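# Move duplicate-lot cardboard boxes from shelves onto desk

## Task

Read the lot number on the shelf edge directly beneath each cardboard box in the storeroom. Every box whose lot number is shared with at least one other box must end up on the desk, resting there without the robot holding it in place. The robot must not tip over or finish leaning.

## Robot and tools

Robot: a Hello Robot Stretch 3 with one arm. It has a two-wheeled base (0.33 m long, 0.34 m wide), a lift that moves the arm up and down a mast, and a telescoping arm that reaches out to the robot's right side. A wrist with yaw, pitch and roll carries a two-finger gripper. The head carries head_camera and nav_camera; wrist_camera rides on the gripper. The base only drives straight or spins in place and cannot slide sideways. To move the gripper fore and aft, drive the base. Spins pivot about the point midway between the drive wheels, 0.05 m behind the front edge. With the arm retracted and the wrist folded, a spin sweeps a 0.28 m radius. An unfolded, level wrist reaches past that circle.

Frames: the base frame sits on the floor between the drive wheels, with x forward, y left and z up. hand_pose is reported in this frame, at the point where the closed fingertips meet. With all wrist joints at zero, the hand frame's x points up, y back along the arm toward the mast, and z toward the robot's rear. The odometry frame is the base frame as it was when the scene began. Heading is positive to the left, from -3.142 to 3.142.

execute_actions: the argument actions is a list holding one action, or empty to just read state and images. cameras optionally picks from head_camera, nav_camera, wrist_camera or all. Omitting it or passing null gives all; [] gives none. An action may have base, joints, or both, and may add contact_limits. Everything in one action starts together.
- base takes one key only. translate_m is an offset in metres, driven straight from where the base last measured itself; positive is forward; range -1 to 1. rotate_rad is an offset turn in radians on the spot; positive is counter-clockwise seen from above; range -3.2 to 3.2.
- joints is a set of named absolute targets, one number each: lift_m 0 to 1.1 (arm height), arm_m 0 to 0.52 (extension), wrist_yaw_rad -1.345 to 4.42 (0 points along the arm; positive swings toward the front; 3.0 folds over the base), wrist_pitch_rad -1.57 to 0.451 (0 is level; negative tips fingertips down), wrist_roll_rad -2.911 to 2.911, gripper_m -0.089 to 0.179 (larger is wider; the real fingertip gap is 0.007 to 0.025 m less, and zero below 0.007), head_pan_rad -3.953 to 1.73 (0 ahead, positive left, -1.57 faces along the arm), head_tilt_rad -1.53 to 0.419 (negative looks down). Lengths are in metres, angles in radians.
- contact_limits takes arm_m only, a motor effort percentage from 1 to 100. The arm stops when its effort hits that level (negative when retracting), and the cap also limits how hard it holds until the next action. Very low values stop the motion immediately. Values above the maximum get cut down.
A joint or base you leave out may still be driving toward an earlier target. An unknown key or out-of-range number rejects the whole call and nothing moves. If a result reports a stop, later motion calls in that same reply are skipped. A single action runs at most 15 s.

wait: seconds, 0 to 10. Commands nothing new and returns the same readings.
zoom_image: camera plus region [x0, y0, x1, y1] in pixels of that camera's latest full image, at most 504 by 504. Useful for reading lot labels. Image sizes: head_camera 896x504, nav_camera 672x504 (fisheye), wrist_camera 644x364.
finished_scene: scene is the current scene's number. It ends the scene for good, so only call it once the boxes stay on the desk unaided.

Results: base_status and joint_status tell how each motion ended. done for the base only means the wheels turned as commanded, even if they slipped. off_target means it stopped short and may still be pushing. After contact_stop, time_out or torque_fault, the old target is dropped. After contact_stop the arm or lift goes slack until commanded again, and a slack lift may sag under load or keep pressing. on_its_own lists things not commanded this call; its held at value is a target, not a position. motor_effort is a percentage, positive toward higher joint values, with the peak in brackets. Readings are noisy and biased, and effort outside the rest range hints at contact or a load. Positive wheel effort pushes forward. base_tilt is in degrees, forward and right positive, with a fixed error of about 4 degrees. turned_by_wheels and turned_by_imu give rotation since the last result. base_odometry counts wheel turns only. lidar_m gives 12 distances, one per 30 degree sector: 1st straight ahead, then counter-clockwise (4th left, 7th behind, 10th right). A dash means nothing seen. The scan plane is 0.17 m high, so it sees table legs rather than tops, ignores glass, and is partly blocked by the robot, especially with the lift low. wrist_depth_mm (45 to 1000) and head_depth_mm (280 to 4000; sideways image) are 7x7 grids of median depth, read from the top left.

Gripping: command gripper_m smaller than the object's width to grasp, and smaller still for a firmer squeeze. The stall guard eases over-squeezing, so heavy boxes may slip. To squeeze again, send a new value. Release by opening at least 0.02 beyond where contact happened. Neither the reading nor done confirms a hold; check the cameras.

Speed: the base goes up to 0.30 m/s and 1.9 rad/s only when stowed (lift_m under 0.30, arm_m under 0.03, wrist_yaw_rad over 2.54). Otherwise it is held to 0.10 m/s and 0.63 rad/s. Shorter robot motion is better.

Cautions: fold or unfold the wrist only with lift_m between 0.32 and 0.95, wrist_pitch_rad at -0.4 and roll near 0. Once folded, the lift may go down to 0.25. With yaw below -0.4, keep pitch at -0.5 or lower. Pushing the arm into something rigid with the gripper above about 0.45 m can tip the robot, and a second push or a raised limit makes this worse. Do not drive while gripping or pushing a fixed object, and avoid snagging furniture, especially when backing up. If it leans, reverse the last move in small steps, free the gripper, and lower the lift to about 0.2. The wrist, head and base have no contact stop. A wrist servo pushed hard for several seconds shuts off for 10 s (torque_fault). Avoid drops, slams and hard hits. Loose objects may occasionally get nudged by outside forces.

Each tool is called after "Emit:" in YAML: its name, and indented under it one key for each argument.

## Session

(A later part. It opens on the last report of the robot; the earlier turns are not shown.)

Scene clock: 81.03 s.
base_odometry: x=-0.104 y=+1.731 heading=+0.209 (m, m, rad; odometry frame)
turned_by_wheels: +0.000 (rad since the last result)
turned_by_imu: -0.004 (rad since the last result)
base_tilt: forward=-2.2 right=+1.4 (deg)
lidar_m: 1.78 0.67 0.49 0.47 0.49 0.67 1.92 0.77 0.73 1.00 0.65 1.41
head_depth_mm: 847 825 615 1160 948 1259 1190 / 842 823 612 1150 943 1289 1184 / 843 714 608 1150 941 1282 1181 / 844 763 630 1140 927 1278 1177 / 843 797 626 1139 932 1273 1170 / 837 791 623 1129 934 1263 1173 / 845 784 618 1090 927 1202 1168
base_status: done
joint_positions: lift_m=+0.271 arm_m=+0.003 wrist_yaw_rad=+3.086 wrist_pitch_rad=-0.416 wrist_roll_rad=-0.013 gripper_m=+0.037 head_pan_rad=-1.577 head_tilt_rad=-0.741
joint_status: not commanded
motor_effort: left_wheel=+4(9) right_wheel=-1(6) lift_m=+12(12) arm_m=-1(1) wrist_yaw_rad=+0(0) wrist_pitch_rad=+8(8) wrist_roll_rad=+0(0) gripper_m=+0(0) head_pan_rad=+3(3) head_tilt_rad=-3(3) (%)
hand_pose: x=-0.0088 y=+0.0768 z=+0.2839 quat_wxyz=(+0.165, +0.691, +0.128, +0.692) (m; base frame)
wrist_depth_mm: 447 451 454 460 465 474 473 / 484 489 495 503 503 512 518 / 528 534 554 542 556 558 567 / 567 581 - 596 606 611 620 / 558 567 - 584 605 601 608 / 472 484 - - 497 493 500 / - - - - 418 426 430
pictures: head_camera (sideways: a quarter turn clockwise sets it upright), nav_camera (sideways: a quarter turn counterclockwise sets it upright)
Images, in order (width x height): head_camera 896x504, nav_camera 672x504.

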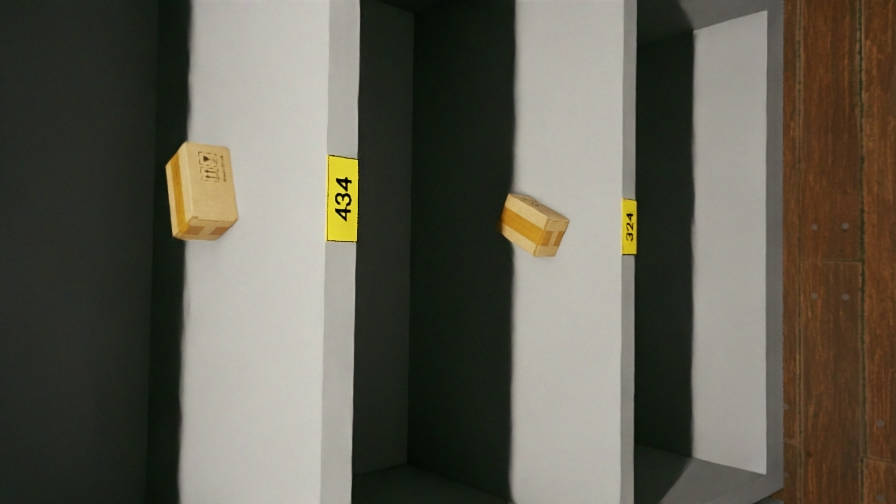

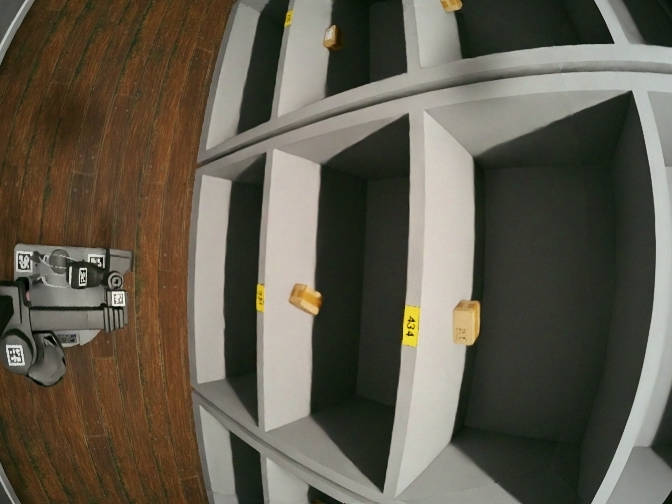

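Emit:
execute_actions:
  actions:
    - {"base":{"translate_m":-0.9}}
  cameras: ["nav_camera","head_camera"]

Scene clock: 88.07 s.
base_odometry: x=-0.984 y=+1.544 heading=+0.210 (m, m, rad; odometry frame)
turned_by_wheels: +0.000 (rad since the last result)
turned_by_imu: -0.004 (rad since the last result)
base_tilt: forward=-2.1 right=+1.3 (deg)
lidar_m: 1.83 0.68 0.50 0.48 0.50 0.68 1.51 0.76 0.75 0.99 0.63 1.38
head_depth_mm: 843 823 617 1161 948 1280 1180 / 838 820 611 1156 946 1289 1191 / 839 680 609 1154 941 1282 1181 / 839 807 603 1147 934 1287 1184 / 836 797 602 1138 933 1272 1173 / 832 793 597 1136 932 1274 1170 / 834 784 617 1063 926 1135 1172
base_status: done
joint_positions: lift_m=+0.271 arm_m=+0.003 wrist_yaw_rad=+3.086 wrist_pitch_rad=-0.416 wrist_roll_rad=-0.013 gripper_m=+0.037 head_pan_rad=-1.577 head_tilt_rad=-0.741
joint_status: not commanded
motor_effort: left_wheel=+3(9) right_wheel=-1(6) lift_m=+12(12) arm_m=-1(1) wrist_yaw_rad=+0(0) wrist_pitch_rad=+8(8) wrist_roll_rad=+0(0) gripper_m=+0(1) head_pan_rad=+3(3) head_tilt_rad=-3(3) (%)
hand_pose: x=-0.0088 y=+0.0768 z=+0.2839 quat_wxyz=(+0.165, +0.691, +0.128, +0.692) (m; base frame)
wrist_depth_mm: 451 454 462 463 464 477 481 / 488 494 499 504 516 516 528 / 534 542 550 566 561 564 580 / 583 589 - 600 605 616 635 / 558 561 - 577 610 592 603 / 471 493 - - 500 501 507 / - - - - 423 430 432
pictures: head_camera (sideways: a quarter turn clockwise sets it upright), nav_camera (sideways: a quarter turn counterclockwise sets it upright)
Images, in order (width x height): head_camera 896x504, nav_camera 672x504.

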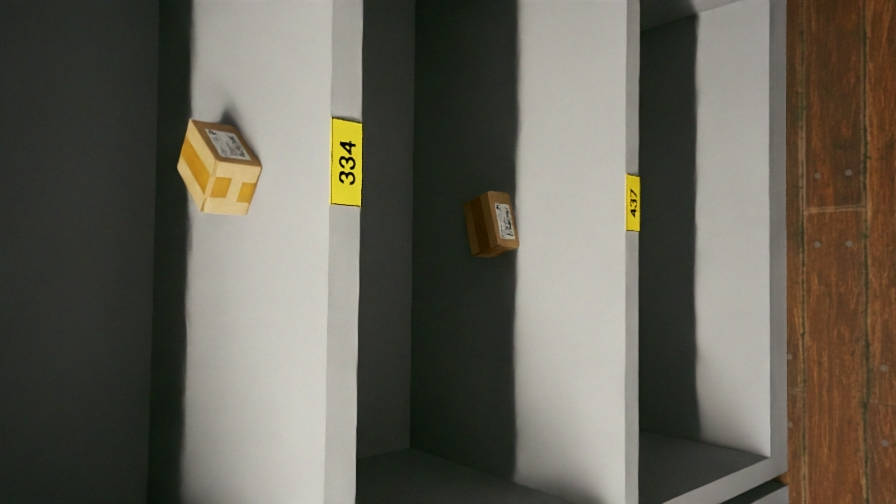

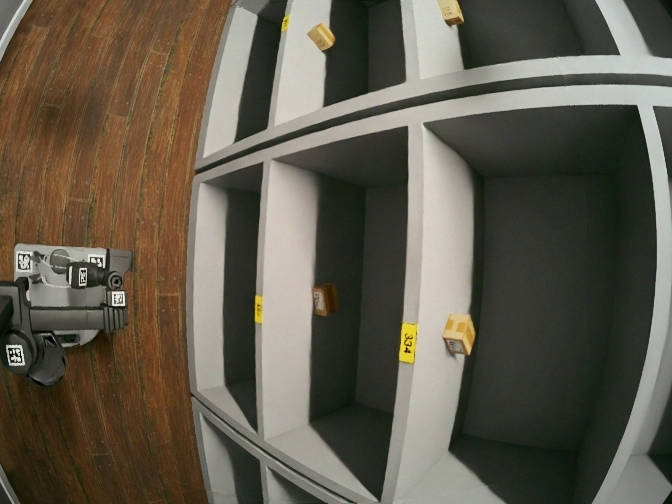

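Emit:
execute_actions:
  actions:
    - {"base":{"translate_m":-0.5},"joints":{"head_pan_rad":-2.1,"head_tilt_rad":-0.65}}
  cameras: ["nav_camera","head_camera"]

Scene clock: 94.27 s.
base_odometry: x=-1.473 y=+1.440 heading=+0.210 (m, m, rad; odometry frame)
turned_by_wheels: +0.000 (rad since the last result)
turned_by_imu: -0.003 (rad since the last result)
base_tilt: forward=-2.0 right=+1.3 (deg)
lidar_m: 1.85 0.68 0.50 0.48 0.50 0.68 1.00 1.04 1.03 0.54 1.03 0.99
head_depth_mm: 1072 1083 1198 1247 1421 1435 1225 / 1094 1083 824 1287 1493 1390 1225 / 1030 1068 769 1278 1077 1346 1228 / 971 1022 722 1272 1009 1355 1224 / 913 974 684 1223 1005 1274 1176 / 871 931 679 1181 1001 882 1125 / 827 892 643 591 702 799 1097
base_status: done
joint_positions: lift_m=+0.271 arm_m=+0.003 wrist_yaw_rad=+3.086 wrist_pitch_rad=-0.416 wrist_roll_rad=-0.013 gripper_m=+0.037 head_pan_rad=-2.093 head_tilt_rad=-0.655
joint_status: all done
motor_effort: left_wheel=+3(10) right_wheel=-2(6) lift_m=+13(12) arm_m=-2(1) wrist_yaw_rad=+0(0) wrist_pitch_rad=+8(8) wrist_roll_rad=+0(0) gripper_m=+0(0) head_pan_rad=-4(30) head_tilt_rad=+2(9) (%)
hand_pose: x=-0.0088 y=+0.0768 z=+0.2839 quat_wxyz=(+0.165, +0.691, +0.128, +0.692) (m; base frame)
wrist_depth_mm: 449 454 461 468 474 482 490 / 487 491 502 512 511 525 528 / 539 540 555 555 564 568 589 / 576 584 - 601 611 616 634 / 554 566 - 573 603 597 604 / 470 490 - - 498 493 506 / - - - - 425 431 427
pictures: head_camera (sideways: a quarter turn clockwise sets it upright), nav_camera (sideways: a quarter turn counterclockwise sets it upright)
Images, in order (width x height): head_camera 896x504, nav_camera 672x504.

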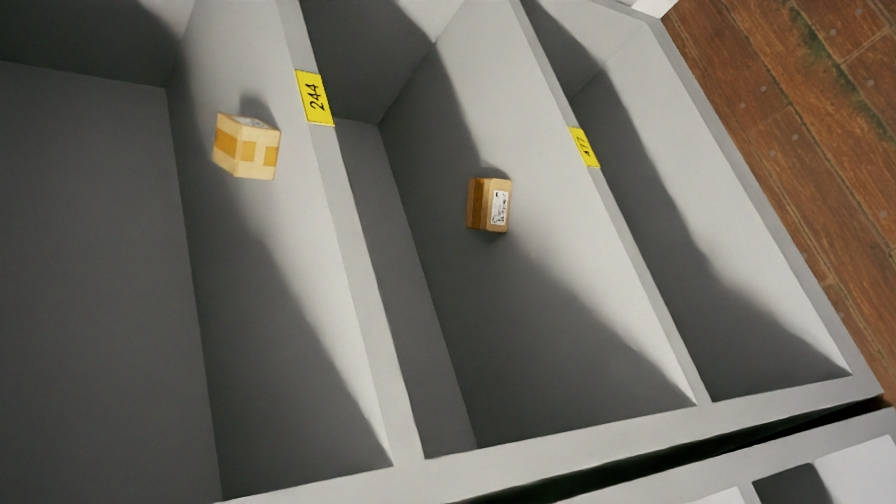

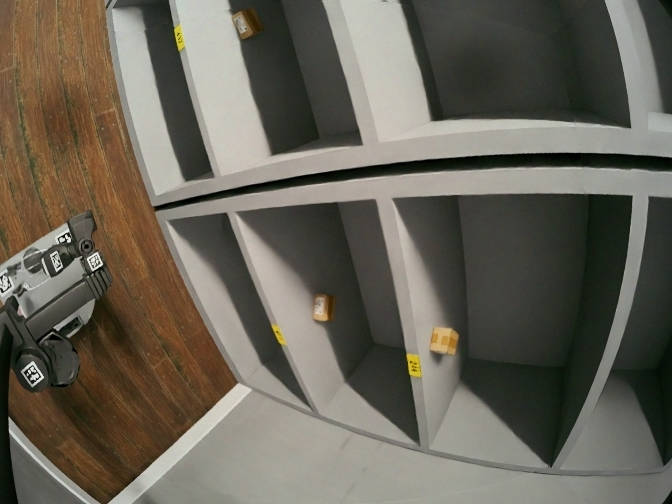

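Emit:
zoom_image:
  camera: "head_camera"
  region: [540, 100, 640, 200]

Region (540, 100, 640, 200) of head_camera's 896x504 image, scaled by 5.040, with more detail than that image has.

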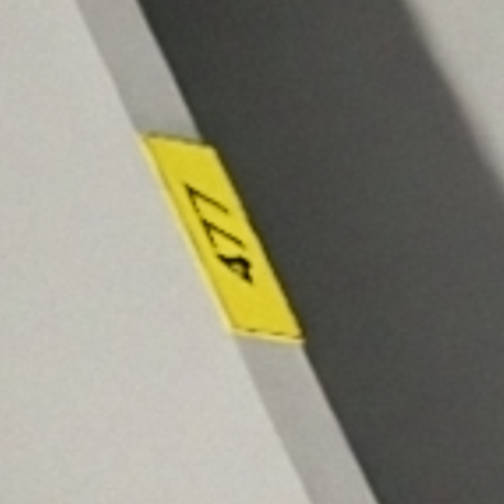

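Emit:
execute_actions:
  actions:
    - {"base":{"translate_m":1.0},"joints":{"head_pan_rad":-1.57,"head_tilt_rad":-0.85}}
  cameras: []

Emit:
execute_actions:
  actions:
    - {"base":{"translate_m":0.38}}
  cameras: []

Emit:
execute_actions:
  actions:
    - {"joints":{"lift_m":0.62}}
  cameras: []

Emit:
execute_actions:
  actions:
    - {"joints":{"wrist_yaw_rad":0,"gripper_m":0.17}}
  cameras: []

Emit:
execute_actions:
  actions:
    - {"joints":{"wrist_pitch_rad":-0.2}}

Scene clock: 111.23 s.
base_odometry: x=-0.495 y=+1.648 heading=+0.210 (m, m, rad; odometry frame)
turned_by_wheels: +0.000 (rad since the last result)
turned_by_imu: +0.004 (rad since the last result)
base_tilt: forward=-1.9 right=+1.3 (deg)
lidar_m: 1.80 0.67 0.49 0.48 0.49 0.68 1.91 1.16 0.56 0.55 1.04 0.94
head_depth_mm: 460 573 1161 1040 1326 1270 1154 / 458 537 633 968 1328 1274 1147 / 603 586 626 782 980 1249 1141 / 825 629 1136 1025 1037 1264 1148 / 817 625 1141 1018 1300 1259 1143 / 816 619 1134 1021 1314 1257 1138 / 817 616 1139 987 1293 1248 1135
base_status: done
joint_positions: lift_m=+0.271 arm_m=+0.003 wrist_yaw_rad=+3.086 wrist_pitch_rad=-0.416 wrist_roll_rad=-0.013 gripper_m=+0.037 head_pan_rad=-1.577 head_tilt_rad=-0.839
joint_status: all done
motor_effort: left_wheel=+3(16) right_wheel=-1(4) lift_m=+12(11) arm_m=-1(1) wrist_yaw_rad=+0(0) wrist_pitch_rad=+8(8) wrist_roll_rad=+0(1) gripper_m=+0(0) head_pan_rad=+2(32) head_tilt_rad=-4(15) (%)
hand_pose: x=-0.0088 y=+0.0768 z=+0.2839 quat_wxyz=(+0.165, +0.691, +0.128, +0.692) (m; base frame)
wrist_depth_mm: 450 451 457 461 465 468 473 / 480 490 499 509 513 517 525 / 527 544 542 555 561 573 579 / 568 581 - 595 613 616 630 / 553 562 - 581 615 600 601 / 480 497 - - 495 494 502 / - - - - 422 423 434
pictures: none
No camera images: the call's "cameras" was empty. Leave "cameras" out to get every camera's image.

Scene clock: 114.27 s.
base_odometry: x=-0.124 y=+1.727 heading=+0.210 (m, m, rad; odometry frame)
turned_by_wheels: +0.000 (rad since the last result)
turned_by_imu: +0.001 (rad since the last result)
base_tilt: forward=-2.1 right=+1.4 (deg)
lidar_m: 1.78 0.67 0.49 0.47 0.49 0.68 1.91 0.76 0.71 1.00 0.67 1.43
head_depth_mm: 840 643 1166 1044 1147 1259 1151 / 838 640 1161 1044 1322 1279 1150 / 831 635 1146 1032 1323 1274 1148 / 826 630 1151 986 1320 1271 1144 / 821 624 1143 1025 1309 1259 1155 / 821 624 1140 1020 1303 1253 1138 / 821 619 1128 1017 1107 1237 1135
base_status: done
joint_positions: lift_m=+0.271 arm_m=+0.003 wrist_yaw_rad=+3.086 wrist_pitch_rad=-0.416 wrist_roll_rad=-0.013 gripper_m=+0.037 head_pan_rad=-1.577 head_tilt_rad=-0.839
joint_status: not commanded
motor_effort: left_wheel=+3(16) right_wheel=-1(4) lift_m=+11(12) arm_m=-1(1) wrist_yaw_rad=+0(0) wrist_pitch_rad=+8(7) wrist_roll_rad=+1(0) gripper_m=+0(0) head_pan_rad=+3(3) head_tilt_rad=-3(3) (%)
hand_pose: x=-0.0088 y=+0.0768 z=+0.2838 quat_wxyz=(+0.165, +0.691, +0.128, +0.692) (m; base frame)
wrist_depth_mm: 445 454 454 459 465 467 478 / 484 490 499 498 504 513 520 / 528 534 547 548 558 572 577 / 572 580 - 581 603 612 627 / 561 567 - 576 602 587 607 / 472 499 - - 497 491 504 / - - - - 419 426 430
pictures: none
No camera images: the call's "cameras" was empty. Leave "cameras" out to get every camera's image.

Scene clock: 118.27 s.
base_odometry: x=-0.124 y=+1.727 heading=+0.210 (m, m, rad; odometry frame)
turned_by_wheels: +0.000 (rad since the last result)
turned_by_imu: +0.000 (rad since the last result)
base_tilt: forward=-2.1 right=+1.4 (deg)
lidar_m: 1.78 0.67 0.49 0.47 0.49 0.68 1.92 0.77 0.72 1.00 0.66 1.43
head_depth_mm: 839 642 1156 1041 1145 1260 1184 / 838 639 1158 1033 1325 1272 - / 831 635 1150 1031 1319 1264 - / 830 630 1147 988 1315 1268 - / 821 626 1140 1022 1305 1262 1084 / 821 622 1133 1016 1312 1255 1138 / 820 615 1131 1017 1121 1239 1136
base_status: not commanded
joint_positions: lift_m=+0.619 arm_m=+0.003 wrist_yaw_rad=+3.086 wrist_pitch_rad=-0.416 wrist_roll_rad=-0.013 gripper_m=+0.037 head_pan_rad=-1.577 head_tilt_rad=-0.839
joint_status: all done
motor_effort: left_wheel=+3(3) right_wheel=-1(2) lift_m=+40(41) arm_m=-1(2) wrist_yaw_rad=+0(1) wrist_pitch_rad=+8(8) wrist_roll_rad=+1(0) gripper_m=+1(0) head_pan_rad=+3(3) head_tilt_rad=-4(3) (%)
hand_pose: x=-0.0088 y=+0.0768 z=+0.6324 quat_wxyz=(+0.165, +0.691, +0.128, +0.692) (m; base frame)
wrist_depth_mm: 447 448 456 461 469 469 471 / 480 490 498 498 501 513 515 / 526 536 546 548 550 561 573 / 583 594 - 605 616 610 647 / 659 666 - 674 687 706 711 / 737 762 - 773 794 783 817 / 754 759 745 785 799 780 796
pictures: none
No camera images: the call's "cameras" was empty. Leave "cameras" out to get every camera's image.

Scene clock: 120.80 s.
base_odometry: x=-0.124 y=+1.727 heading=+0.210 (m, m, rad; odometry frame)
turned_by_wheels: +0.000 (rad since the last result)
turned_by_imu: +0.000 (rad since the last result)
base_tilt: forward=-2.1 right=+1.4 (deg)
lidar_m: 1.77 0.67 0.49 0.47 0.49 0.68 1.92 0.77 0.72 1.00 0.67 1.43
head_depth_mm: 836 642 1163 1042 1149 1260 1169 / 833 639 1153 1038 1325 1275 - / 827 635 1152 1028 1316 1268 - / 827 630 1146 987 1313 1273 - / 821 622 1148 1027 1315 1256 1140 / 820 620 1148 1021 1312 1254 1139 / 820 616 1135 1011 1107 1240 1135
base_status: not commanded
joint_positions: lift_m=+0.619 arm_m=+0.003 wrist_yaw_rad=+0.002 wrist_pitch_rad=-0.416 wrist_roll_rad=-0.013 gripper_m=+0.170 head_pan_rad=-1.577 head_tilt_rad=-0.839
joint_status: all done
motor_effort: left_wheel=+3(3) right_wheel=-1(1) lift_m=+40(41) arm_m=-2(1) wrist_yaw_rad=+0(1) wrist_pitch_rad=+7(7) wrist_roll_rad=+0(0) gripper_m=+1(98) head_pan_rad=+3(3) head_tilt_rad=-3(3) (%)
hand_pose: x=-0.0211 y=-0.3722 z=+0.6324 quat_wxyz=(+0.697, +0.148, -0.687, -0.145) (m; base frame)
wrist_depth_mm: 464 649 670 680 669 661 515 / 465 635 702 709 708 694 518 / 458 501 504 464 522 532 488 / 378 382 388 394 398 406 410 / 460 759 941 889 902 377 459 / 460 761 780 825 842 828 480 / 549 670 690 694 712 702 518
pictures: none
No camera images: the call's "cameras" was empty. Leave "cameras" out to get every camera's image.

Scene clock: 121.70 s.
base_odometry: x=-0.124 y=+1.727 heading=+0.210 (m, m, rad; odometry frame)
turned_by_wheels: +0.000 (rad since the last result)
turned_by_imu: +0.000 (rad since the last result)
base_tilt: forward=-2.2 right=+1.4 (deg)
lidar_m: 1.77 0.67 0.49 0.47 0.49 0.67 1.92 0.77 0.72 1.00 0.67 1.43
head_depth_mm: 835 641 1159 1046 1142 1264 1179 / 836 638 1161 1037 1331 1272 - / 832 633 1155 1033 1131 1271 - / 827 630 1153 984 1309 1277 - / 820 626 1143 1023 1118 1255 1139 / 821 621 1143 1021 1304 1260 1140 / 820 615 1130 1011 1114 1239 1135
base_status: not commanded
joint_positions: lift_m=+0.619 arm_m=+0.003 wrist_yaw_rad=+0.002 wrist_pitch_rad=-0.225 wrist_roll_rad=-0.013 gripper_m=+0.170 head_pan_rad=-1.577 head_tilt_rad=-0.839
joint_status: all done
motor_effort: left_wheel=+2(2) right_wheel=-1(1) lift_m=+41(40) arm_m=-1(2) wrist_yaw_rad=-1(1) wrist_pitch_rad=+12(12) wrist_roll_rad=+0(0) gripper_m=+1(0) head_pan_rad=+3(3) head_tilt_rad=-3(3) (%)
hand_pose: x=-0.0210 y=-0.3919 z=+0.6772 quat_wxyz=(+0.708, +0.081, -0.698, -0.079) (m; base frame)
wrist_depth_mm: 464 649 666 660 673 653 514 / 466 677 707 711 714 698 515 / 474 683 757 758 732 728 512 / 472 581 600 602 631 633 510 / 423 456 438 443 450 484 462 / 369 375 375 368 369 369 375 / 491 736 831 840 831 768 470
pictures: head_camera (sideways: a quarter turn clockwise sets it upright), nav_camera (sideways: a quarter turn counterclockwise sets it upright), wrist_camera
Images, in order (width x height): head_camera 896x504, nav_camera 672x504, wrist_camera 644x364.

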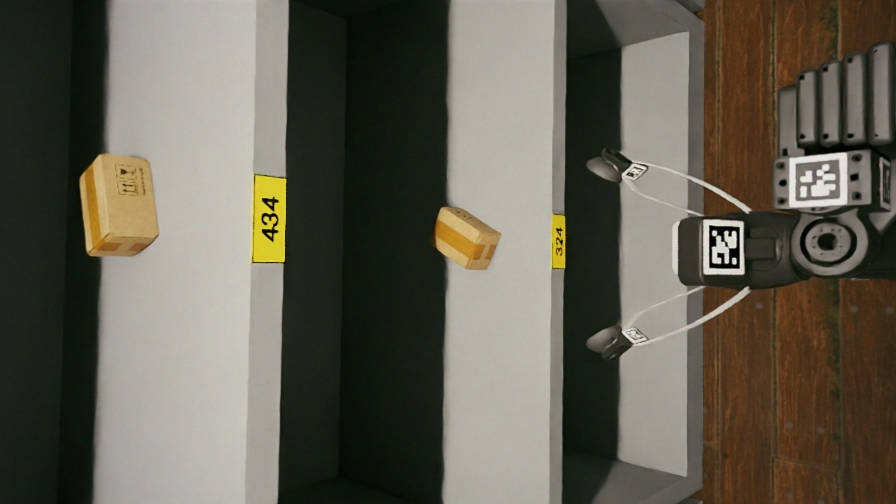

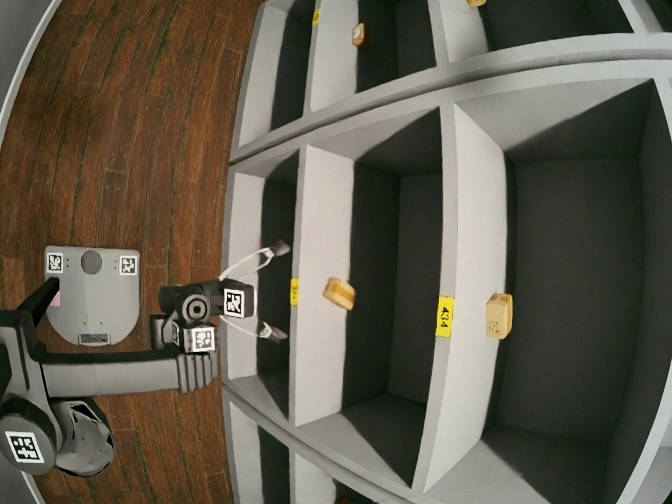

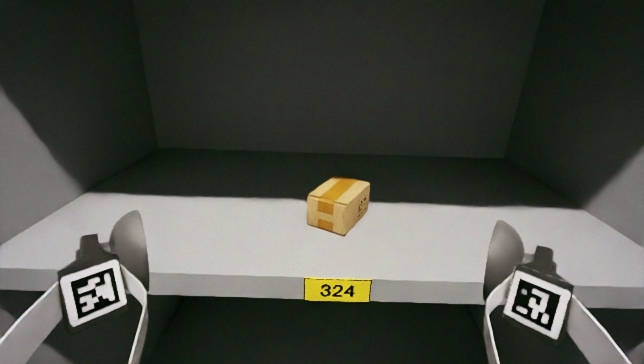

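Emit:
execute_actions:
  actions:
    - {"base":{"translate_m":0.06},"joints":{"wrist_yaw_rad":-0.38,"lift_m":0.52,"wrist_pitch_rad":-0.1}}
  cameras: ["head_camera","wrist_camera"]

Scene clock: 131.80 s.
base_odometry: x=-0.065 y=+1.740 heading=+0.210 (m, m, rad; odometry frame)
turned_by_wheels: +0.000 (rad since the last result)
turned_by_imu: +0.000 (rad since the last result)
base_tilt: forward=-2.1 right=+1.3 (deg)
lidar_m: 1.76 0.66 0.49 0.47 0.49 0.67 1.92 0.77 0.76 1.00 0.63 1.38
head_depth_mm: 837 643 1168 1045 1300 1276 1158 / 838 639 1157 1042 1324 1276 1171 / 829 636 1154 1007 1325 1273 - / 828 629 1142 1034 1313 1271 1159 / 819 624 1142 1023 1310 1259 1134 / 819 622 1137 1017 1309 1263 1135 / 821 615 1039 987 996 1230 1130
base_status: done
joint_positions: lift_m=+0.521 arm_m=+0.003 wrist_yaw_rad=-0.378 wrist_pitch_rad=-0.125 wrist_roll_rad=-0.013 gripper_m=+0.170 head_pan_rad=-1.577 head_tilt_rad=-0.839
joint_status: all done
motor_effort: left_wheel=+2(10) right_wheel=-1(3) lift_m=+12(36) arm_m=-1(1) wrist_yaw_rad=+0(0) wrist_pitch_rad=+12(14) wrist_roll_rad=+0(0) gripper_m=+1(0) head_pan_rad=+2(3) head_tilt_rad=-3(3) (%)
hand_pose: x=-0.1143 y=-0.3810 z=+0.6035 quat_wxyz=(+0.690, -0.088, -0.697, -0.177) (m; base frame)
wrist_depth_mm: 562 603 670 724 686 502 431 / 579 625 693 764 704 504 461 / 604 654 717 776 719 510 801 / 473 479 414 516 529 483 561 / 320 346 333 366 414 504 - / 268 774 830 916 781 598 - / 714 763 793 785 733 590 809
pictures: head_camera (sideways: a quarter turn clockwise sets it upright), wrist_camera
Images, in order (width x height): head_camera 896x504, wrist_camera 644x364.

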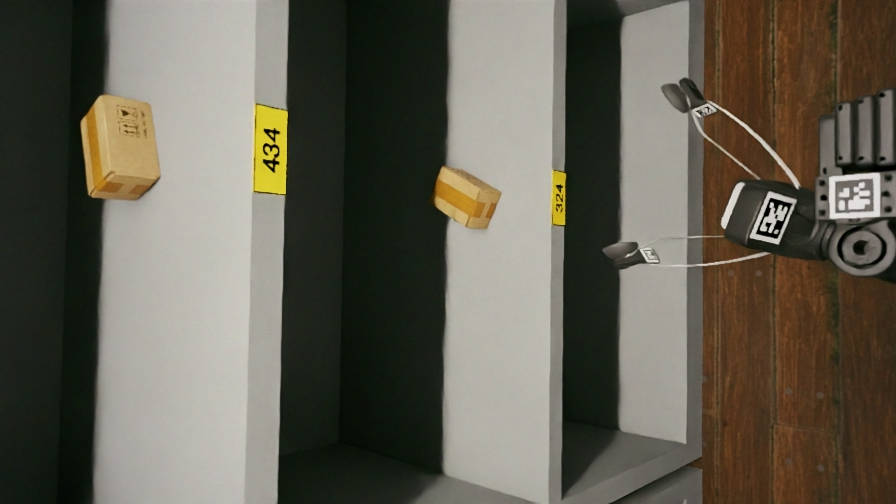

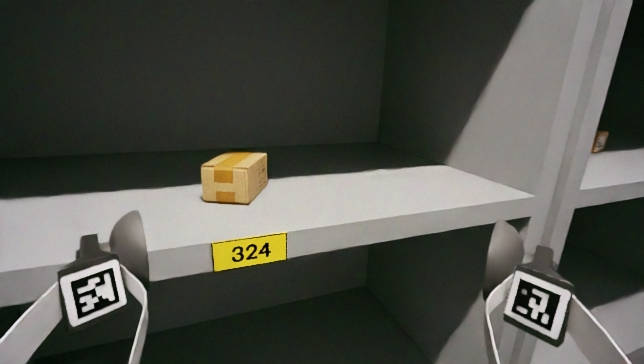

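Emit:
execute_actions:
  actions:
    - {"joints":{"arm_m":0.15,"lift_m":0.54},"contact_limits":{"arm_m":30}}
  cameras: ["head_camera","wrist_camera"]

Scene clock: 138.87 s.
base_odometry: x=-0.065 y=+1.740 heading=+0.210 (m, m, rad; odometry frame)
turned_by_wheels: +0.000 (rad since the last result)
turned_by_imu: -0.001 (rad since the last result)
base_tilt: forward=-2.1 right=+1.2 (deg)
lidar_m: 1.76 0.67 0.49 0.47 0.49 0.67 1.92 0.77 0.76 1.00 0.63 1.38
head_depth_mm: 838 643 1162 1038 1301 1282 1153 / 835 637 1160 1038 1323 1271 1169 / 835 634 1152 1009 934 - 1140 / 825 630 1153 1026 928 1245 1151 / 821 624 1140 1023 1308 1264 1141 / 821 621 1136 1018 1303 1255 1134 / 819 616 1040 982 993 1231 1140
base_status: not commanded
joint_positions: lift_m=+0.539 arm_m=+0.150 wrist_yaw_rad=-0.379 wrist_pitch_rad=-0.125 wrist_roll_rad=-0.013 gripper_m=+0.170 head_pan_rad=-1.577 head_tilt_rad=-0.840
joint_status: all done
motor_effort: left_wheel=+3(3) right_wheel=-1(2) lift_m=+40(41) arm_m=+2(2) wrist_yaw_rad=+0(2) wrist_pitch_rad=+11(12) wrist_roll_rad=+0(0) gripper_m=+1(0) head_pan_rad=+3(3) head_tilt_rad=-3(4) (%)
contact_limits: arm_m 30 (drawing in: default 18, maximum 29; extending or still: default 23, maximum 38)
hand_pose: x=-0.1145 y=-0.5280 z=+0.6222 quat_wxyz=(+0.690, -0.088, -0.697, -0.177) (m; base frame)
wrist_depth_mm: 451 490 526 589 636 503 387 / 469 504 554 613 652 504 390 / 487 532 581 637 682 509 391 / 488 533 552 570 594 503 399 / 359 390 281 356 386 415 379 / - 274 275 282 286 290 328 / 210 221 222 225 247 497 401
pictures: head_camera (sideways: a quarter turn clockwise sets it upright), wrist_camera
Images, in order (width x height): head_camera 896x504, wrist_camera 644x364.

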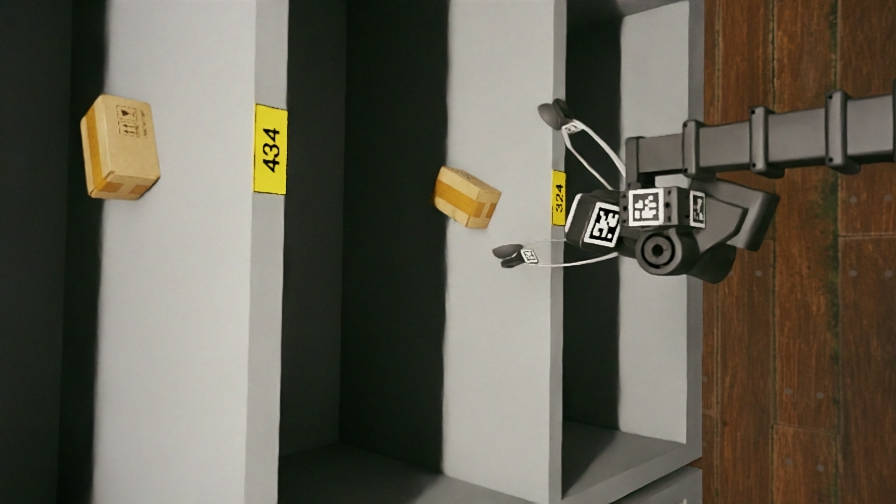

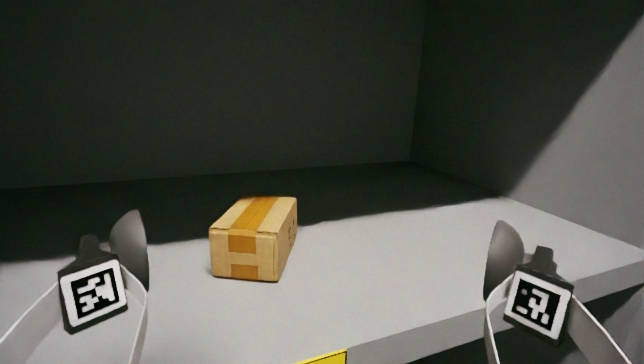

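Emit:
execute_actions:
  actions:
    - {"joints":{"arm_m":0.26,"lift_m":0.515},"contact_limits":{"arm_m":30}}
  cameras: ["head_camera","wrist_camera"]

Scene clock: 147.83 s.
base_odometry: x=-0.065 y=+1.740 heading=+0.210 (m, m, rad; odometry frame)
turned_by_wheels: +0.000 (rad since the last result)
turned_by_imu: +0.000 (rad since the last result)
base_tilt: forward=-2.0 right=+1.3 (deg)
lidar_m: 1.77 0.67 0.49 0.47 0.49 0.68 1.92 0.76 0.76 1.00 0.63 1.37
head_depth_mm: 838 641 1163 1043 1295 1279 1150 / 837 638 1164 1041 1325 1267 1162 / 832 632 1145 1034 938 1247 1145 / 823 628 1146 1040 933 1263 1143 / 821 624 1140 1025 1315 1265 1142 / 820 620 1139 1015 1311 1250 1137 / 820 615 1039 978 994 1234 1134
base_status: not commanded
joint_positions: lift_m=+0.516 arm_m=+0.260 wrist_yaw_rad=-0.380 wrist_pitch_rad=-0.125 wrist_roll_rad=-0.013 gripper_m=+0.170 head_pan_rad=-1.577 head_tilt_rad=-0.840
joint_status: all done
motor_effort: left_wheel=+2(2) right_wheel=-1(1) lift_m=+11(34) arm_m=+2(0) wrist_yaw_rad=+0(1) wrist_pitch_rad=+12(12) wrist_roll_rad=+1(0) gripper_m=+0(1) head_pan_rad=+3(3) head_tilt_rad=-3(4) (%)
contact_limits: arm_m 30 (drawing in: default 18, maximum 29; extending or still: default 23, maximum 38)
hand_pose: x=-0.1146 y=-0.6380 z=+0.5987 quat_wxyz=(+0.690, -0.088, -0.697, -0.177) (m; base frame)
wrist_depth_mm: 368 401 435 491 531 499 390 / 383 421 457 501 561 505 391 / 402 435 479 533 600 514 393 / 413 436 476 493 509 475 401 / 311 331 299 231 332 359 343 / - 235 176 178 245 250 254 / 181 189 179 177 196 194 200
pictures: head_camera (sideways: a quarter turn clockwise sets it upright), wrist_camera
Images, in order (width x height): head_camera 896x504, wrist_camera 644x364.

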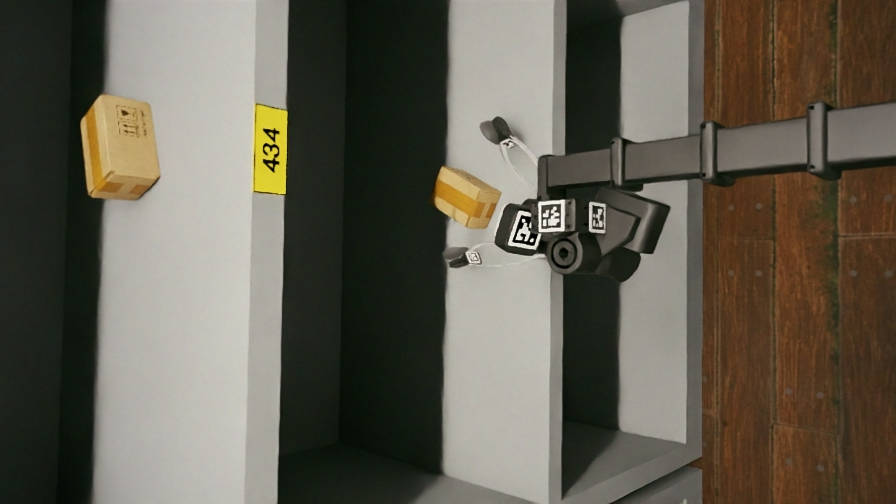

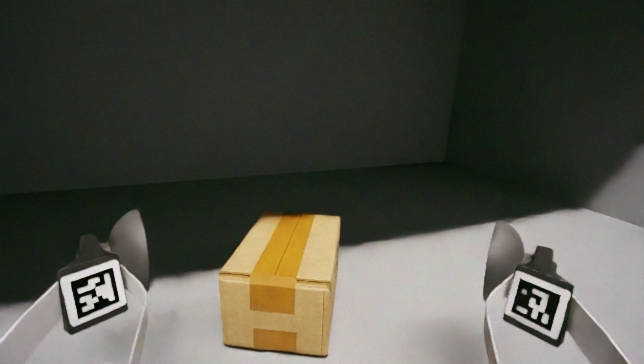

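Emit:
execute_actions:
  actions:
    - {"joints":{"arm_m":0.33,"lift_m":0.474},"contact_limits":{"arm_m":30}}
  cameras: ["head_camera","wrist_camera"]

Scene clock: 155.57 s.
base_odometry: x=-0.065 y=+1.740 heading=+0.210 (m, m, rad; odometry frame)
turned_by_wheels: +0.000 (rad since the last result)
turned_by_imu: +0.000 (rad since the last result)
base_tilt: forward=-2.1 right=+1.3 (deg)
lidar_m: 1.77 0.66 0.49 0.47 0.49 0.67 1.92 0.76 0.76 1.00 0.63 1.37
head_depth_mm: 835 641 1163 1037 1299 1282 1154 / 839 636 1152 1036 1322 1278 1149 / 829 633 1144 1034 1320 1275 1134 / 824 627 1145 1054 1318 1261 1141 / 822 624 1139 1024 1310 1252 1138 / 819 619 1142 1016 1297 1248 1140 / 820 612 1038 978 987 1229 1127
base_status: not commanded
joint_positions: lift_m=+0.475 arm_m=+0.330 wrist_yaw_rad=-0.381 wrist_pitch_rad=-0.116 wrist_roll_rad=-0.014 gripper_m=+0.170 head_pan_rad=-1.577 head_tilt_rad=-0.841
joint_status: all done
motor_effort: left_wheel=+3(4) right_wheel=-1(2) lift_m=+11(12) arm_m=+2(8) wrist_yaw_rad=+1(1) wrist_pitch_rad=+8(12) wrist_roll_rad=+0(1) gripper_m=+0(1) head_pan_rad=+3(3) head_tilt_rad=-3(3) (%)
contact_limits: arm_m 30 (drawing in: default 18, maximum 29; extending or still: default 23, maximum 38)
hand_pose: x=-0.1151 y=-0.7083 z=+0.5598 quat_wxyz=(+0.690, -0.092, -0.696, -0.175) (m; base frame)
wrist_depth_mm: 321 345 376 415 466 493 390 / 332 359 395 432 489 505 391 / 341 371 411 456 514 506 400 / 340 344 359 365 381 393 378 / 229 247 235 129 216 268 255 / - 174 159 96 103 184 188 / 133 139 130 96 94 143 147
pictures: head_camera (sideways: a quarter turn clockwise sets it upright), wrist_camera
Images, in order (width x height): head_camera 896x504, wrist_camera 644x364.

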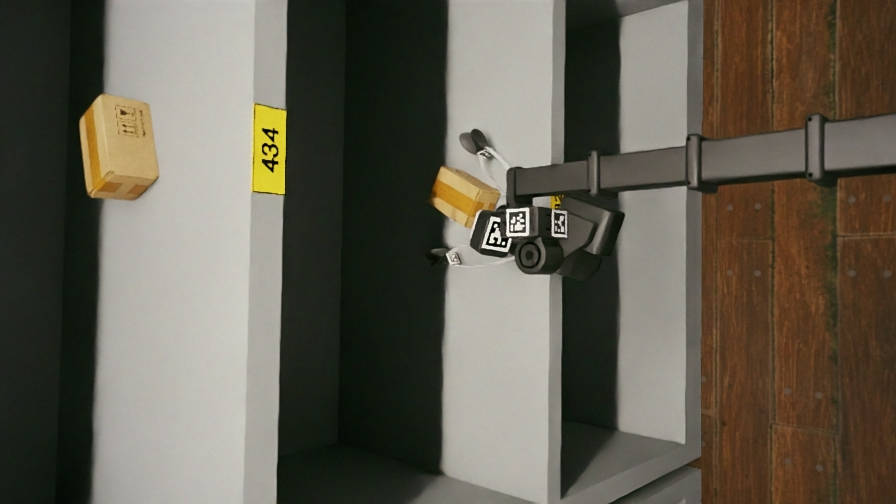

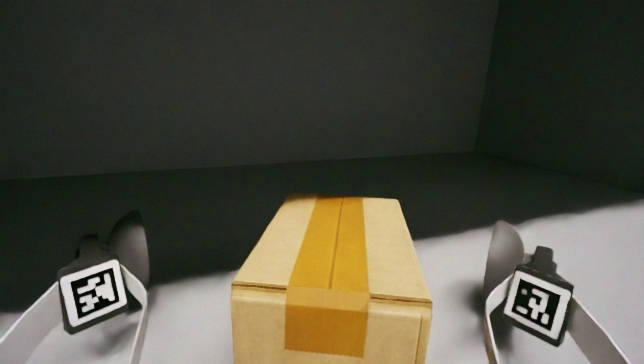

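Emit:
execute_actions:
  actions:
    - {"joints":{"arm_m":0.315,"lift_m":0.479}}
  cameras: []

Emit:
execute_actions:
  actions:
    - {"joints":{"gripper_m":0.02}}
  cameras: ["wrist_camera"]

Emit:
execute_actions:
  actions:
    - {"joints":{"lift_m":0.53}}
  cameras: ["wrist_camera","head_camera"]

Scene clock: 161.83 s.
base_odometry: x=-0.065 y=+1.740 heading=+0.210 (m, m, rad; odometry frame)
turned_by_wheels: +0.000 (rad since the last result)
turned_by_imu: +0.000 (rad since the last result)
base_tilt: forward=-2.0 right=+1.5 (deg)
lidar_m: 1.77 0.67 0.49 0.47 0.49 0.67 1.92 0.76 0.76 1.00 0.63 1.38
head_depth_mm: 839 638 1164 1041 1292 1268 1151 / 837 638 1164 1039 1321 1274 1151 / 830 632 1149 1034 1314 1267 1133 / 818 629 1141 1057 1308 1259 1145 / 819 623 1138 1027 1316 1259 1141 / 820 617 1144 1020 1309 1253 1146 / 818 614 1038 980 991 1238 1137
base_status: not commanded
joint_positions: lift_m=+0.478 arm_m=+0.315 wrist_yaw_rad=-0.381 wrist_pitch_rad=-0.117 wrist_roll_rad=-0.014 gripper_m=+0.170 head_pan_rad=-1.577 head_tilt_rad=-0.841
joint_status: all done
motor_effort: left_wheel=+3(2) right_wheel=-1(1) lift_m=+41(44) arm_m=-3(3) wrist_yaw_rad=+1(1) wrist_pitch_rad=+8(8) wrist_roll_rad=+0(1) gripper_m=+0(1) head_pan_rad=+3(3) head_tilt_rad=-3(3) (%)
hand_pose: x=-0.1150 y=-0.6939 z=+0.5632 quat_wxyz=(+0.690, -0.092, -0.696, -0.175) (m; base frame)
wrist_depth_mm: 332 358 392 429 484 493 391 / 344 370 404 447 505 505 390 / 355 385 427 470 531 511 395 / 350 360 366 377 389 404 378 / 236 252 226 137 238 277 262 / - 179 112 108 178 189 193 / 137 143 119 112 143 147 152
pictures: none
No camera images: the call's "cameras" was empty. Leave "cameras" out to get every camera's image.

Scene clock: 163.83 s.
base_odometry: x=-0.065 y=+1.740 heading=+0.210 (m, m, rad; odometry frame)
turned_by_wheels: +0.000 (rad since the last result)
turned_by_imu: +0.000 (rad since the last result)
base_tilt: forward=-2.0 right=+1.1 (deg)
lidar_m: 1.77 0.66 0.49 0.47 0.49 0.67 1.92 0.77 0.75 1.00 0.63 1.38
head_depth_mm: 834 642 1160 1037 1297 1279 1153 / 835 636 1153 1036 1330 1280 1154 / 833 632 1149 1030 1318 1263 1138 / 820 627 1140 1054 1312 1265 1144 / 819 622 1142 1019 1322 1264 1141 / 822 618 1141 1015 1307 1257 1140 / 818 615 1044 981 992 1235 1128
base_status: not commanded
joint_positions: lift_m=+0.478 arm_m=+0.315 wrist_yaw_rad=-0.380 wrist_pitch_rad=-0.117 wrist_roll_rad=-0.014 gripper_m=+0.022 head_pan_rad=-1.577 head_tilt_rad=-0.841
joint_status: all done
motor_effort: left_wheel=+3(3) right_wheel=-2(1) lift_m=+40(40) arm_m=-4(3) wrist_yaw_rad=+0(2) wrist_pitch_rad=+8(8) wrist_roll_rad=+0(1) gripper_m=-32(97) head_pan_rad=+3(3) head_tilt_rad=-3(3) (%)
hand_pose: x=-0.1149 y=-0.6939 z=+0.5632 quat_wxyz=(+0.690, -0.091, -0.696, -0.175) (m; base frame)
wrist_depth_mm: 333 358 391 427 474 493 388 / 343 372 402 452 498 504 392 / 355 387 423 474 528 511 397 / 353 356 368 380 389 406 375 / 235 240 227 136 252 257 264 / 178 187 111 108 107 190 192 / 142 145 134 113 140 151 152
pictures: wrist_camera
Images, in order (width x height): wrist_camera 644x364.

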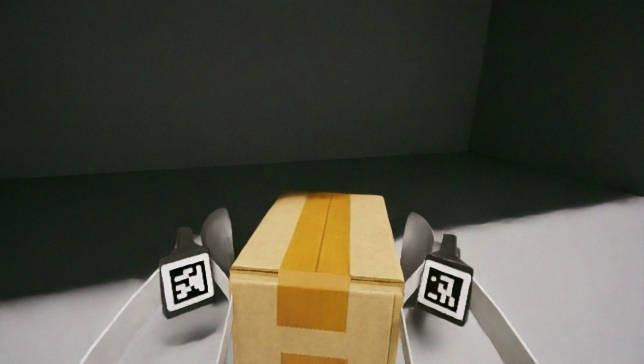

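Scene clock: 165.13 s.
base_odometry: x=-0.065 y=+1.740 heading=+0.210 (m, m, rad; odometry frame)
turned_by_wheels: +0.000 (rad since the last result)
turned_by_imu: +0.000 (rad since the last result)
base_tilt: forward=-2.0 right=+1.4 (deg)
lidar_m: 1.77 0.66 0.49 0.47 0.49 0.68 1.91 0.77 0.76 1.00 0.63 1.37
head_depth_mm: 839 640 1160 1042 1291 1276 1153 / 837 636 1156 1038 1328 1267 1148 / 830 632 1151 978 933 1270 1146 / 820 626 1151 1055 1322 1261 1140 / 817 624 1137 1016 1305 1262 1138 / 817 618 1144 1018 1304 1252 1135 / 818 613 1039 980 990 1241 1131
base_status: not commanded
joint_positions: lift_m=+0.529 arm_m=+0.315 wrist_yaw_rad=-0.380 wrist_pitch_rad=-0.129 wrist_roll_rad=-0.014 gripper_m=+0.029 head_pan_rad=-1.577 head_tilt_rad=-0.841
joint_status: all done
on_its_own: gripper_m is held at +0.027, not at your +0.020, by its stall guard, which is still easing
motor_effort: left_wheel=+3(2) right_wheel=-2(1) lift_m=+42(42) arm_m=-3(3) wrist_yaw_rad=+1(1) wrist_pitch_rad=+14(14) wrist_roll_rad=+1(0) gripper_m=-30(33) head_pan_rad=+3(3) head_tilt_rad=-3(3) (%)
hand_pose: x=-0.1147 y=-0.6933 z=+0.6111 quat_wxyz=(+0.689, -0.087, -0.697, -0.179) (m; base frame)
wrist_depth_mm: 332 356 386 426 472 494 389 / 345 373 404 451 500 500 394 / 355 383 423 475 537 512 397 / 372 397 435 487 533 491 404 / 333 338 341 141 356 359 367 / 251 266 111 109 108 269 272 / 202 205 191 112 200 213 217
pictures: head_camera (sideways: a quarter turn clockwise sets it upright), wrist_camera
Images, in order (width x height): head_camera 896x504, wrist_camera 644x364.

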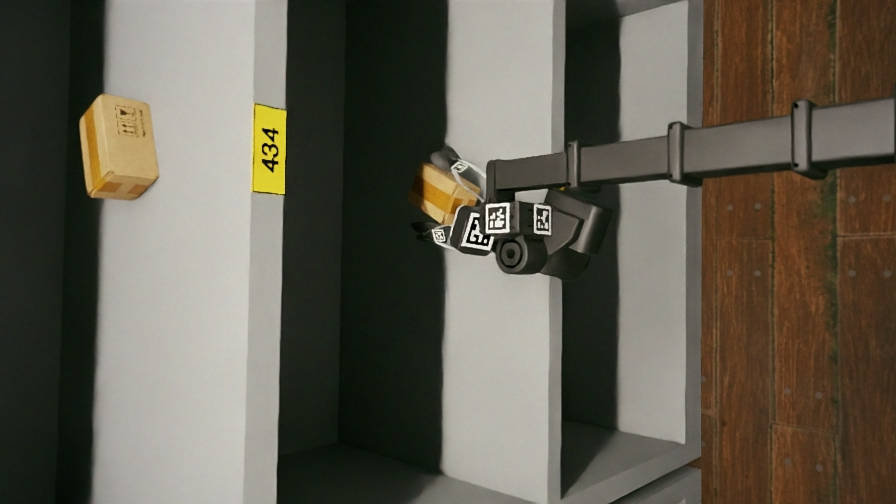

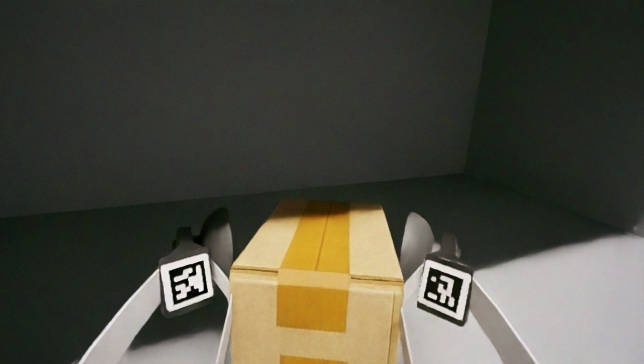

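Emit:
execute_actions:
  actions:
    - {"joints":{"arm_m":0.0,"gripper_m":0.034}}
  cameras: []

Emit:
execute_actions:
  actions:
    - {"base":{"translate_m":0.2},"joints":{"wrist_pitch_rad":-0.4,"wrist_yaw_rad":3.0}}
  cameras: []

Emit:
execute_actions:
  actions:
    - {"base":{"translate_m":0.25},"joints":{"lift_m":0.28,"head_pan_rad":-0.3}}
  cameras: ["wrist_camera","nav_camera"]

Emit:
execute_actions:
  actions:
    - {"base":{"translate_m":1.0}}
  cameras: []

Scene clock: 176.13 s.
base_odometry: x=-0.065 y=+1.740 heading=+0.210 (m, m, rad; odometry frame)
turned_by_wheels: +0.000 (rad since the last result)
turned_by_imu: -0.001 (rad since the last result)
base_tilt: forward=-2.3 right=+1.3 (deg)
lidar_m: 1.77 0.67 0.49 0.47 0.49 0.67 1.92 0.77 0.76 1.00 0.63 1.38
head_depth_mm: 838 640 1160 1041 1295 1278 1154 / 836 635 1157 1037 1318 1268 1186 / 832 629 1149 1028 931 1236 - / 825 629 1147 1022 1310 1264 1157 / 819 624 1142 1023 1310 1258 1141 / 820 619 1133 1015 1310 1257 1135 / 819 613 1042 981 988 1233 1137
base_status: not commanded
joint_positions: lift_m=+0.529 arm_m=+0.003 wrist_yaw_rad=-0.380 wrist_pitch_rad=-0.130 wrist_roll_rad=-0.014 gripper_m=+0.045 head_pan_rad=-1.577 head_tilt_rad=-0.841
joint_status: gripper_m off_target (ended at +0.045, target +0.034); the others done
joint sent to its limit — the command would take arm_m past its lower limit, so that joint was sent only as far as its limit.
on_its_own: gripper_m is held at +0.044, not at your +0.034, by its stall guard, which is not easing now
motor_effort: left_wheel=+2(2) right_wheel=-1(1) lift_m=+41(41) arm_m=-3(2) wrist_yaw_rad=+0(0) wrist_pitch_rad=+14(14) wrist_roll_rad=+0(0) gripper_m=-22(77) head_pan_rad=+3(2) head_tilt_rad=-3(3) (%)
hand_pose: x=-0.1146 y=-0.3808 z=+0.6109 quat_wxyz=(+0.689, -0.087, -0.697, -0.179) (m; base frame)
wrist_depth_mm: 559 610 650 721 693 489 423 / 587 638 690 761 706 503 459 / 611 655 719 783 713 505 793 / 498 502 514 533 544 502 556 / 334 339 358 144 408 501 - / 280 294 112 109 108 549 - / 703 752 728 111 709 599 826
pictures: none
No camera images: the call's "cameras" was empty. Leave "cameras" out to get every camera's image.

Scene clock: 179.10 s.
base_odometry: x=+0.131 y=+1.782 heading=+0.210 (m, m, rad; odometry frame)
turned_by_wheels: +0.000 (rad since the last result)
turned_by_imu: +0.001 (rad since the last result)
base_tilt: forward=-1.9 right=+1.3 (deg)
lidar_m: 1.76 0.66 0.49 0.47 0.49 0.67 1.92 0.91 1.04 0.56 0.57 1.19
head_depth_mm: 836 640 1163 1043 1321 1275 1149 / 839 636 1154 1037 1337 1275 1187 / 830 631 1152 1025 1325 1264 1199 / 822 627 1152 1029 1315 1258 1186 / 824 624 1114 1002 1034 1252 1170 / 578 573 647 772 947 1249 1137 / 464 541 630 944 1301 1256 1128
base_status: done
joint_positions: lift_m=+0.529 arm_m=+0.003 wrist_yaw_rad=+2.998 wrist_pitch_rad=-0.424 wrist_roll_rad=-0.014 gripper_m=+0.045 head_pan_rad=-1.577 head_tilt_rad=-0.841
joint_status: all done
on_its_own: gripper_m is held at +0.044, not at your +0.034, by its stall guard, which is not easing now
motor_effort: left_wheel=+1(11) right_wheel=-1(2) lift_m=+41(41) arm_m=-4(3) wrist_yaw_rad=+1(4) wrist_pitch_rad=+12(14) wrist_roll_rad=+0(1) gripper_m=-21(22) head_pan_rad=+3(3) head_tilt_rad=-3(3) (%)
hand_pose: x=+0.0107 y=+0.0735 z=+0.5405 quat_wxyz=(+0.198, +0.695, +0.101, +0.684) (m; base frame)
wrist_depth_mm: 419 - 447 462 476 496 516 / 457 - 481 505 517 545 570 / 496 510 536 546 581 595 625 / 548 571 591 605 652 666 710 / 616 629 647 143 704 767 816 / 677 695 111 109 108 809 813 / 656 673 114 111 668 675 693
pictures: none
No camera images: the call's "cameras" was empty. Leave "cameras" out to get every camera's image.

Scene clock: 182.83 s.
base_odometry: x=+0.375 y=+1.834 heading=+0.210 (m, m, rad; odometry frame)
turned_by_wheels: +0.000 (rad since the last result)
turned_by_imu: +0.001 (rad since the last result)
base_tilt: forward=-1.9 right=+1.3 (deg)
lidar_m: 1.74 0.66 0.48 0.47 0.49 0.67 1.91 1.12 1.04 0.55 1.05 0.98
head_depth_mm: 826 937 1121 1073 1426 1256 1138 / 1851 2156 1163 1371 1454 1306 1156 / 1811 2083 2157 1755 1501 1302 1149 / 1750 2014 2150 1761 1479 1294 1144 / 1690 1937 2136 1756 1486 1284 1140 / 1634 1866 2065 1731 1478 1288 1137 / 1597 1812 2022 1720 1467 1284 1136
base_status: done
joint_positions: lift_m=+0.281 arm_m=+0.003 wrist_yaw_rad=+2.999 wrist_pitch_rad=-0.426 wrist_roll_rad=-0.014 gripper_m=+0.045 head_pan_rad=-0.307 head_tilt_rad=-0.841
joint_status: all done
on_its_own: gripper_m is held at +0.044, not at your +0.034, by its stall guard, which is not easing now
motor_effort: left_wheel=+2(15) right_wheel=-1(3) lift_m=+12(35) arm_m=-3(3) wrist_yaw_rad=+1(1) wrist_pitch_rad=+12(12) wrist_roll_rad=+1(1) gripper_m=-21(22) head_pan_rad=+3(44) head_tilt_rad=-3(3) (%)
hand_pose: x=+0.0105 y=+0.0734 z=+0.2916 quat_wxyz=(+0.198, +0.695, +0.101, +0.684) (m; base frame)
wrist_depth_mm: 420 - 446 457 480 491 512 / 457 - 488 503 514 549 562 / 497 513 531 546 576 599 631 / 535 548 576 598 624 657 673 / 561 568 586 143 591 603 604 / 477 500 111 109 108 503 511 / - - 114 112 417 434 436
pictures: nav_camera (sideways: a quarter turn counterclockwise sets it upright), wrist_camera
Images, in order (width x height): nav_camera 672x504, wrist_camera 644x364.

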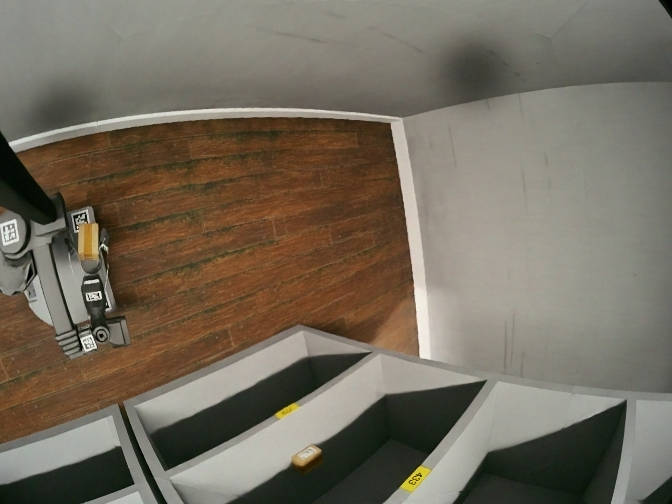

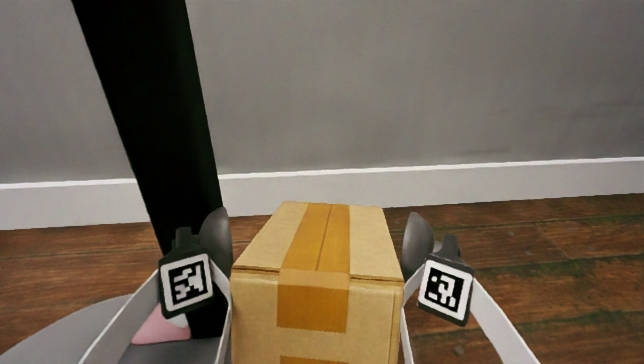

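Scene clock: 187.87 s.
base_odometry: x=+1.353 y=+2.043 heading=+0.210 (m, m, rad; odometry frame)
turned_by_wheels: +0.000 (rad since the last result)
turned_by_imu: +0.004 (rad since the last result)
base_tilt: forward=-2.2 right=+1.5 (deg)
lidar_m: 0.86 0.63 0.47 0.45 0.47 0.65 1.89 1.19 0.59 0.68 1.21 0.90
head_depth_mm: 858 1005 1212 1513 1511 1311 1159 / 831 968 1150 1440 1514 1310 1151 / 801 928 1102 1357 1486 1298 1149 / 776 892 1052 1289 1474 1294 1141 / 753 861 1007 1225 1429 1279 1134 / 733 840 976 1167 1407 1290 1136 / 713 807 938 1111 1369 1282 1135
base_status: done
joint_positions: lift_m=+0.281 arm_m=+0.003 wrist_yaw_rad=+2.999 wrist_pitch_rad=-0.426 wrist_roll_rad=-0.014 gripper_m=+0.045 head_pan_rad=-0.307 head_tilt_rad=-0.841
joint_status: not commanded
on_its_own: gripper_m is held at +0.044, not at your +0.034, by its stall guard, which is not easing now
motor_effort: left_wheel=+1(15) right_wheel=-1(4) lift_m=+12(13) arm_m=-4(3) wrist_yaw_rad=+1(1) wrist_pitch_rad=+12(12) wrist_roll_rad=+0(1) gripper_m=-22(23) head_pan_rad=+3(3) head_tilt_rad=-3(2) (%)
hand_pose: x=+0.0105 y=+0.0734 z=+0.2916 quat_wxyz=(+0.198, +0.695, +0.101, +0.684) (m; base frame)
wrist_depth_mm: 409 - 432 447 469 476 487 / 445 - 471 489 506 522 536 / 482 500 518 536 563 580 608 / 528 540 562 582 604 651 664 / 547 568 583 143 596 597 605 / 474 490 111 109 108 510 520 / - - 114 111 416 432 438
pictures: none
No camera images: the call's "cameras" was empty. Leave "cameras" out to get every camera's image.


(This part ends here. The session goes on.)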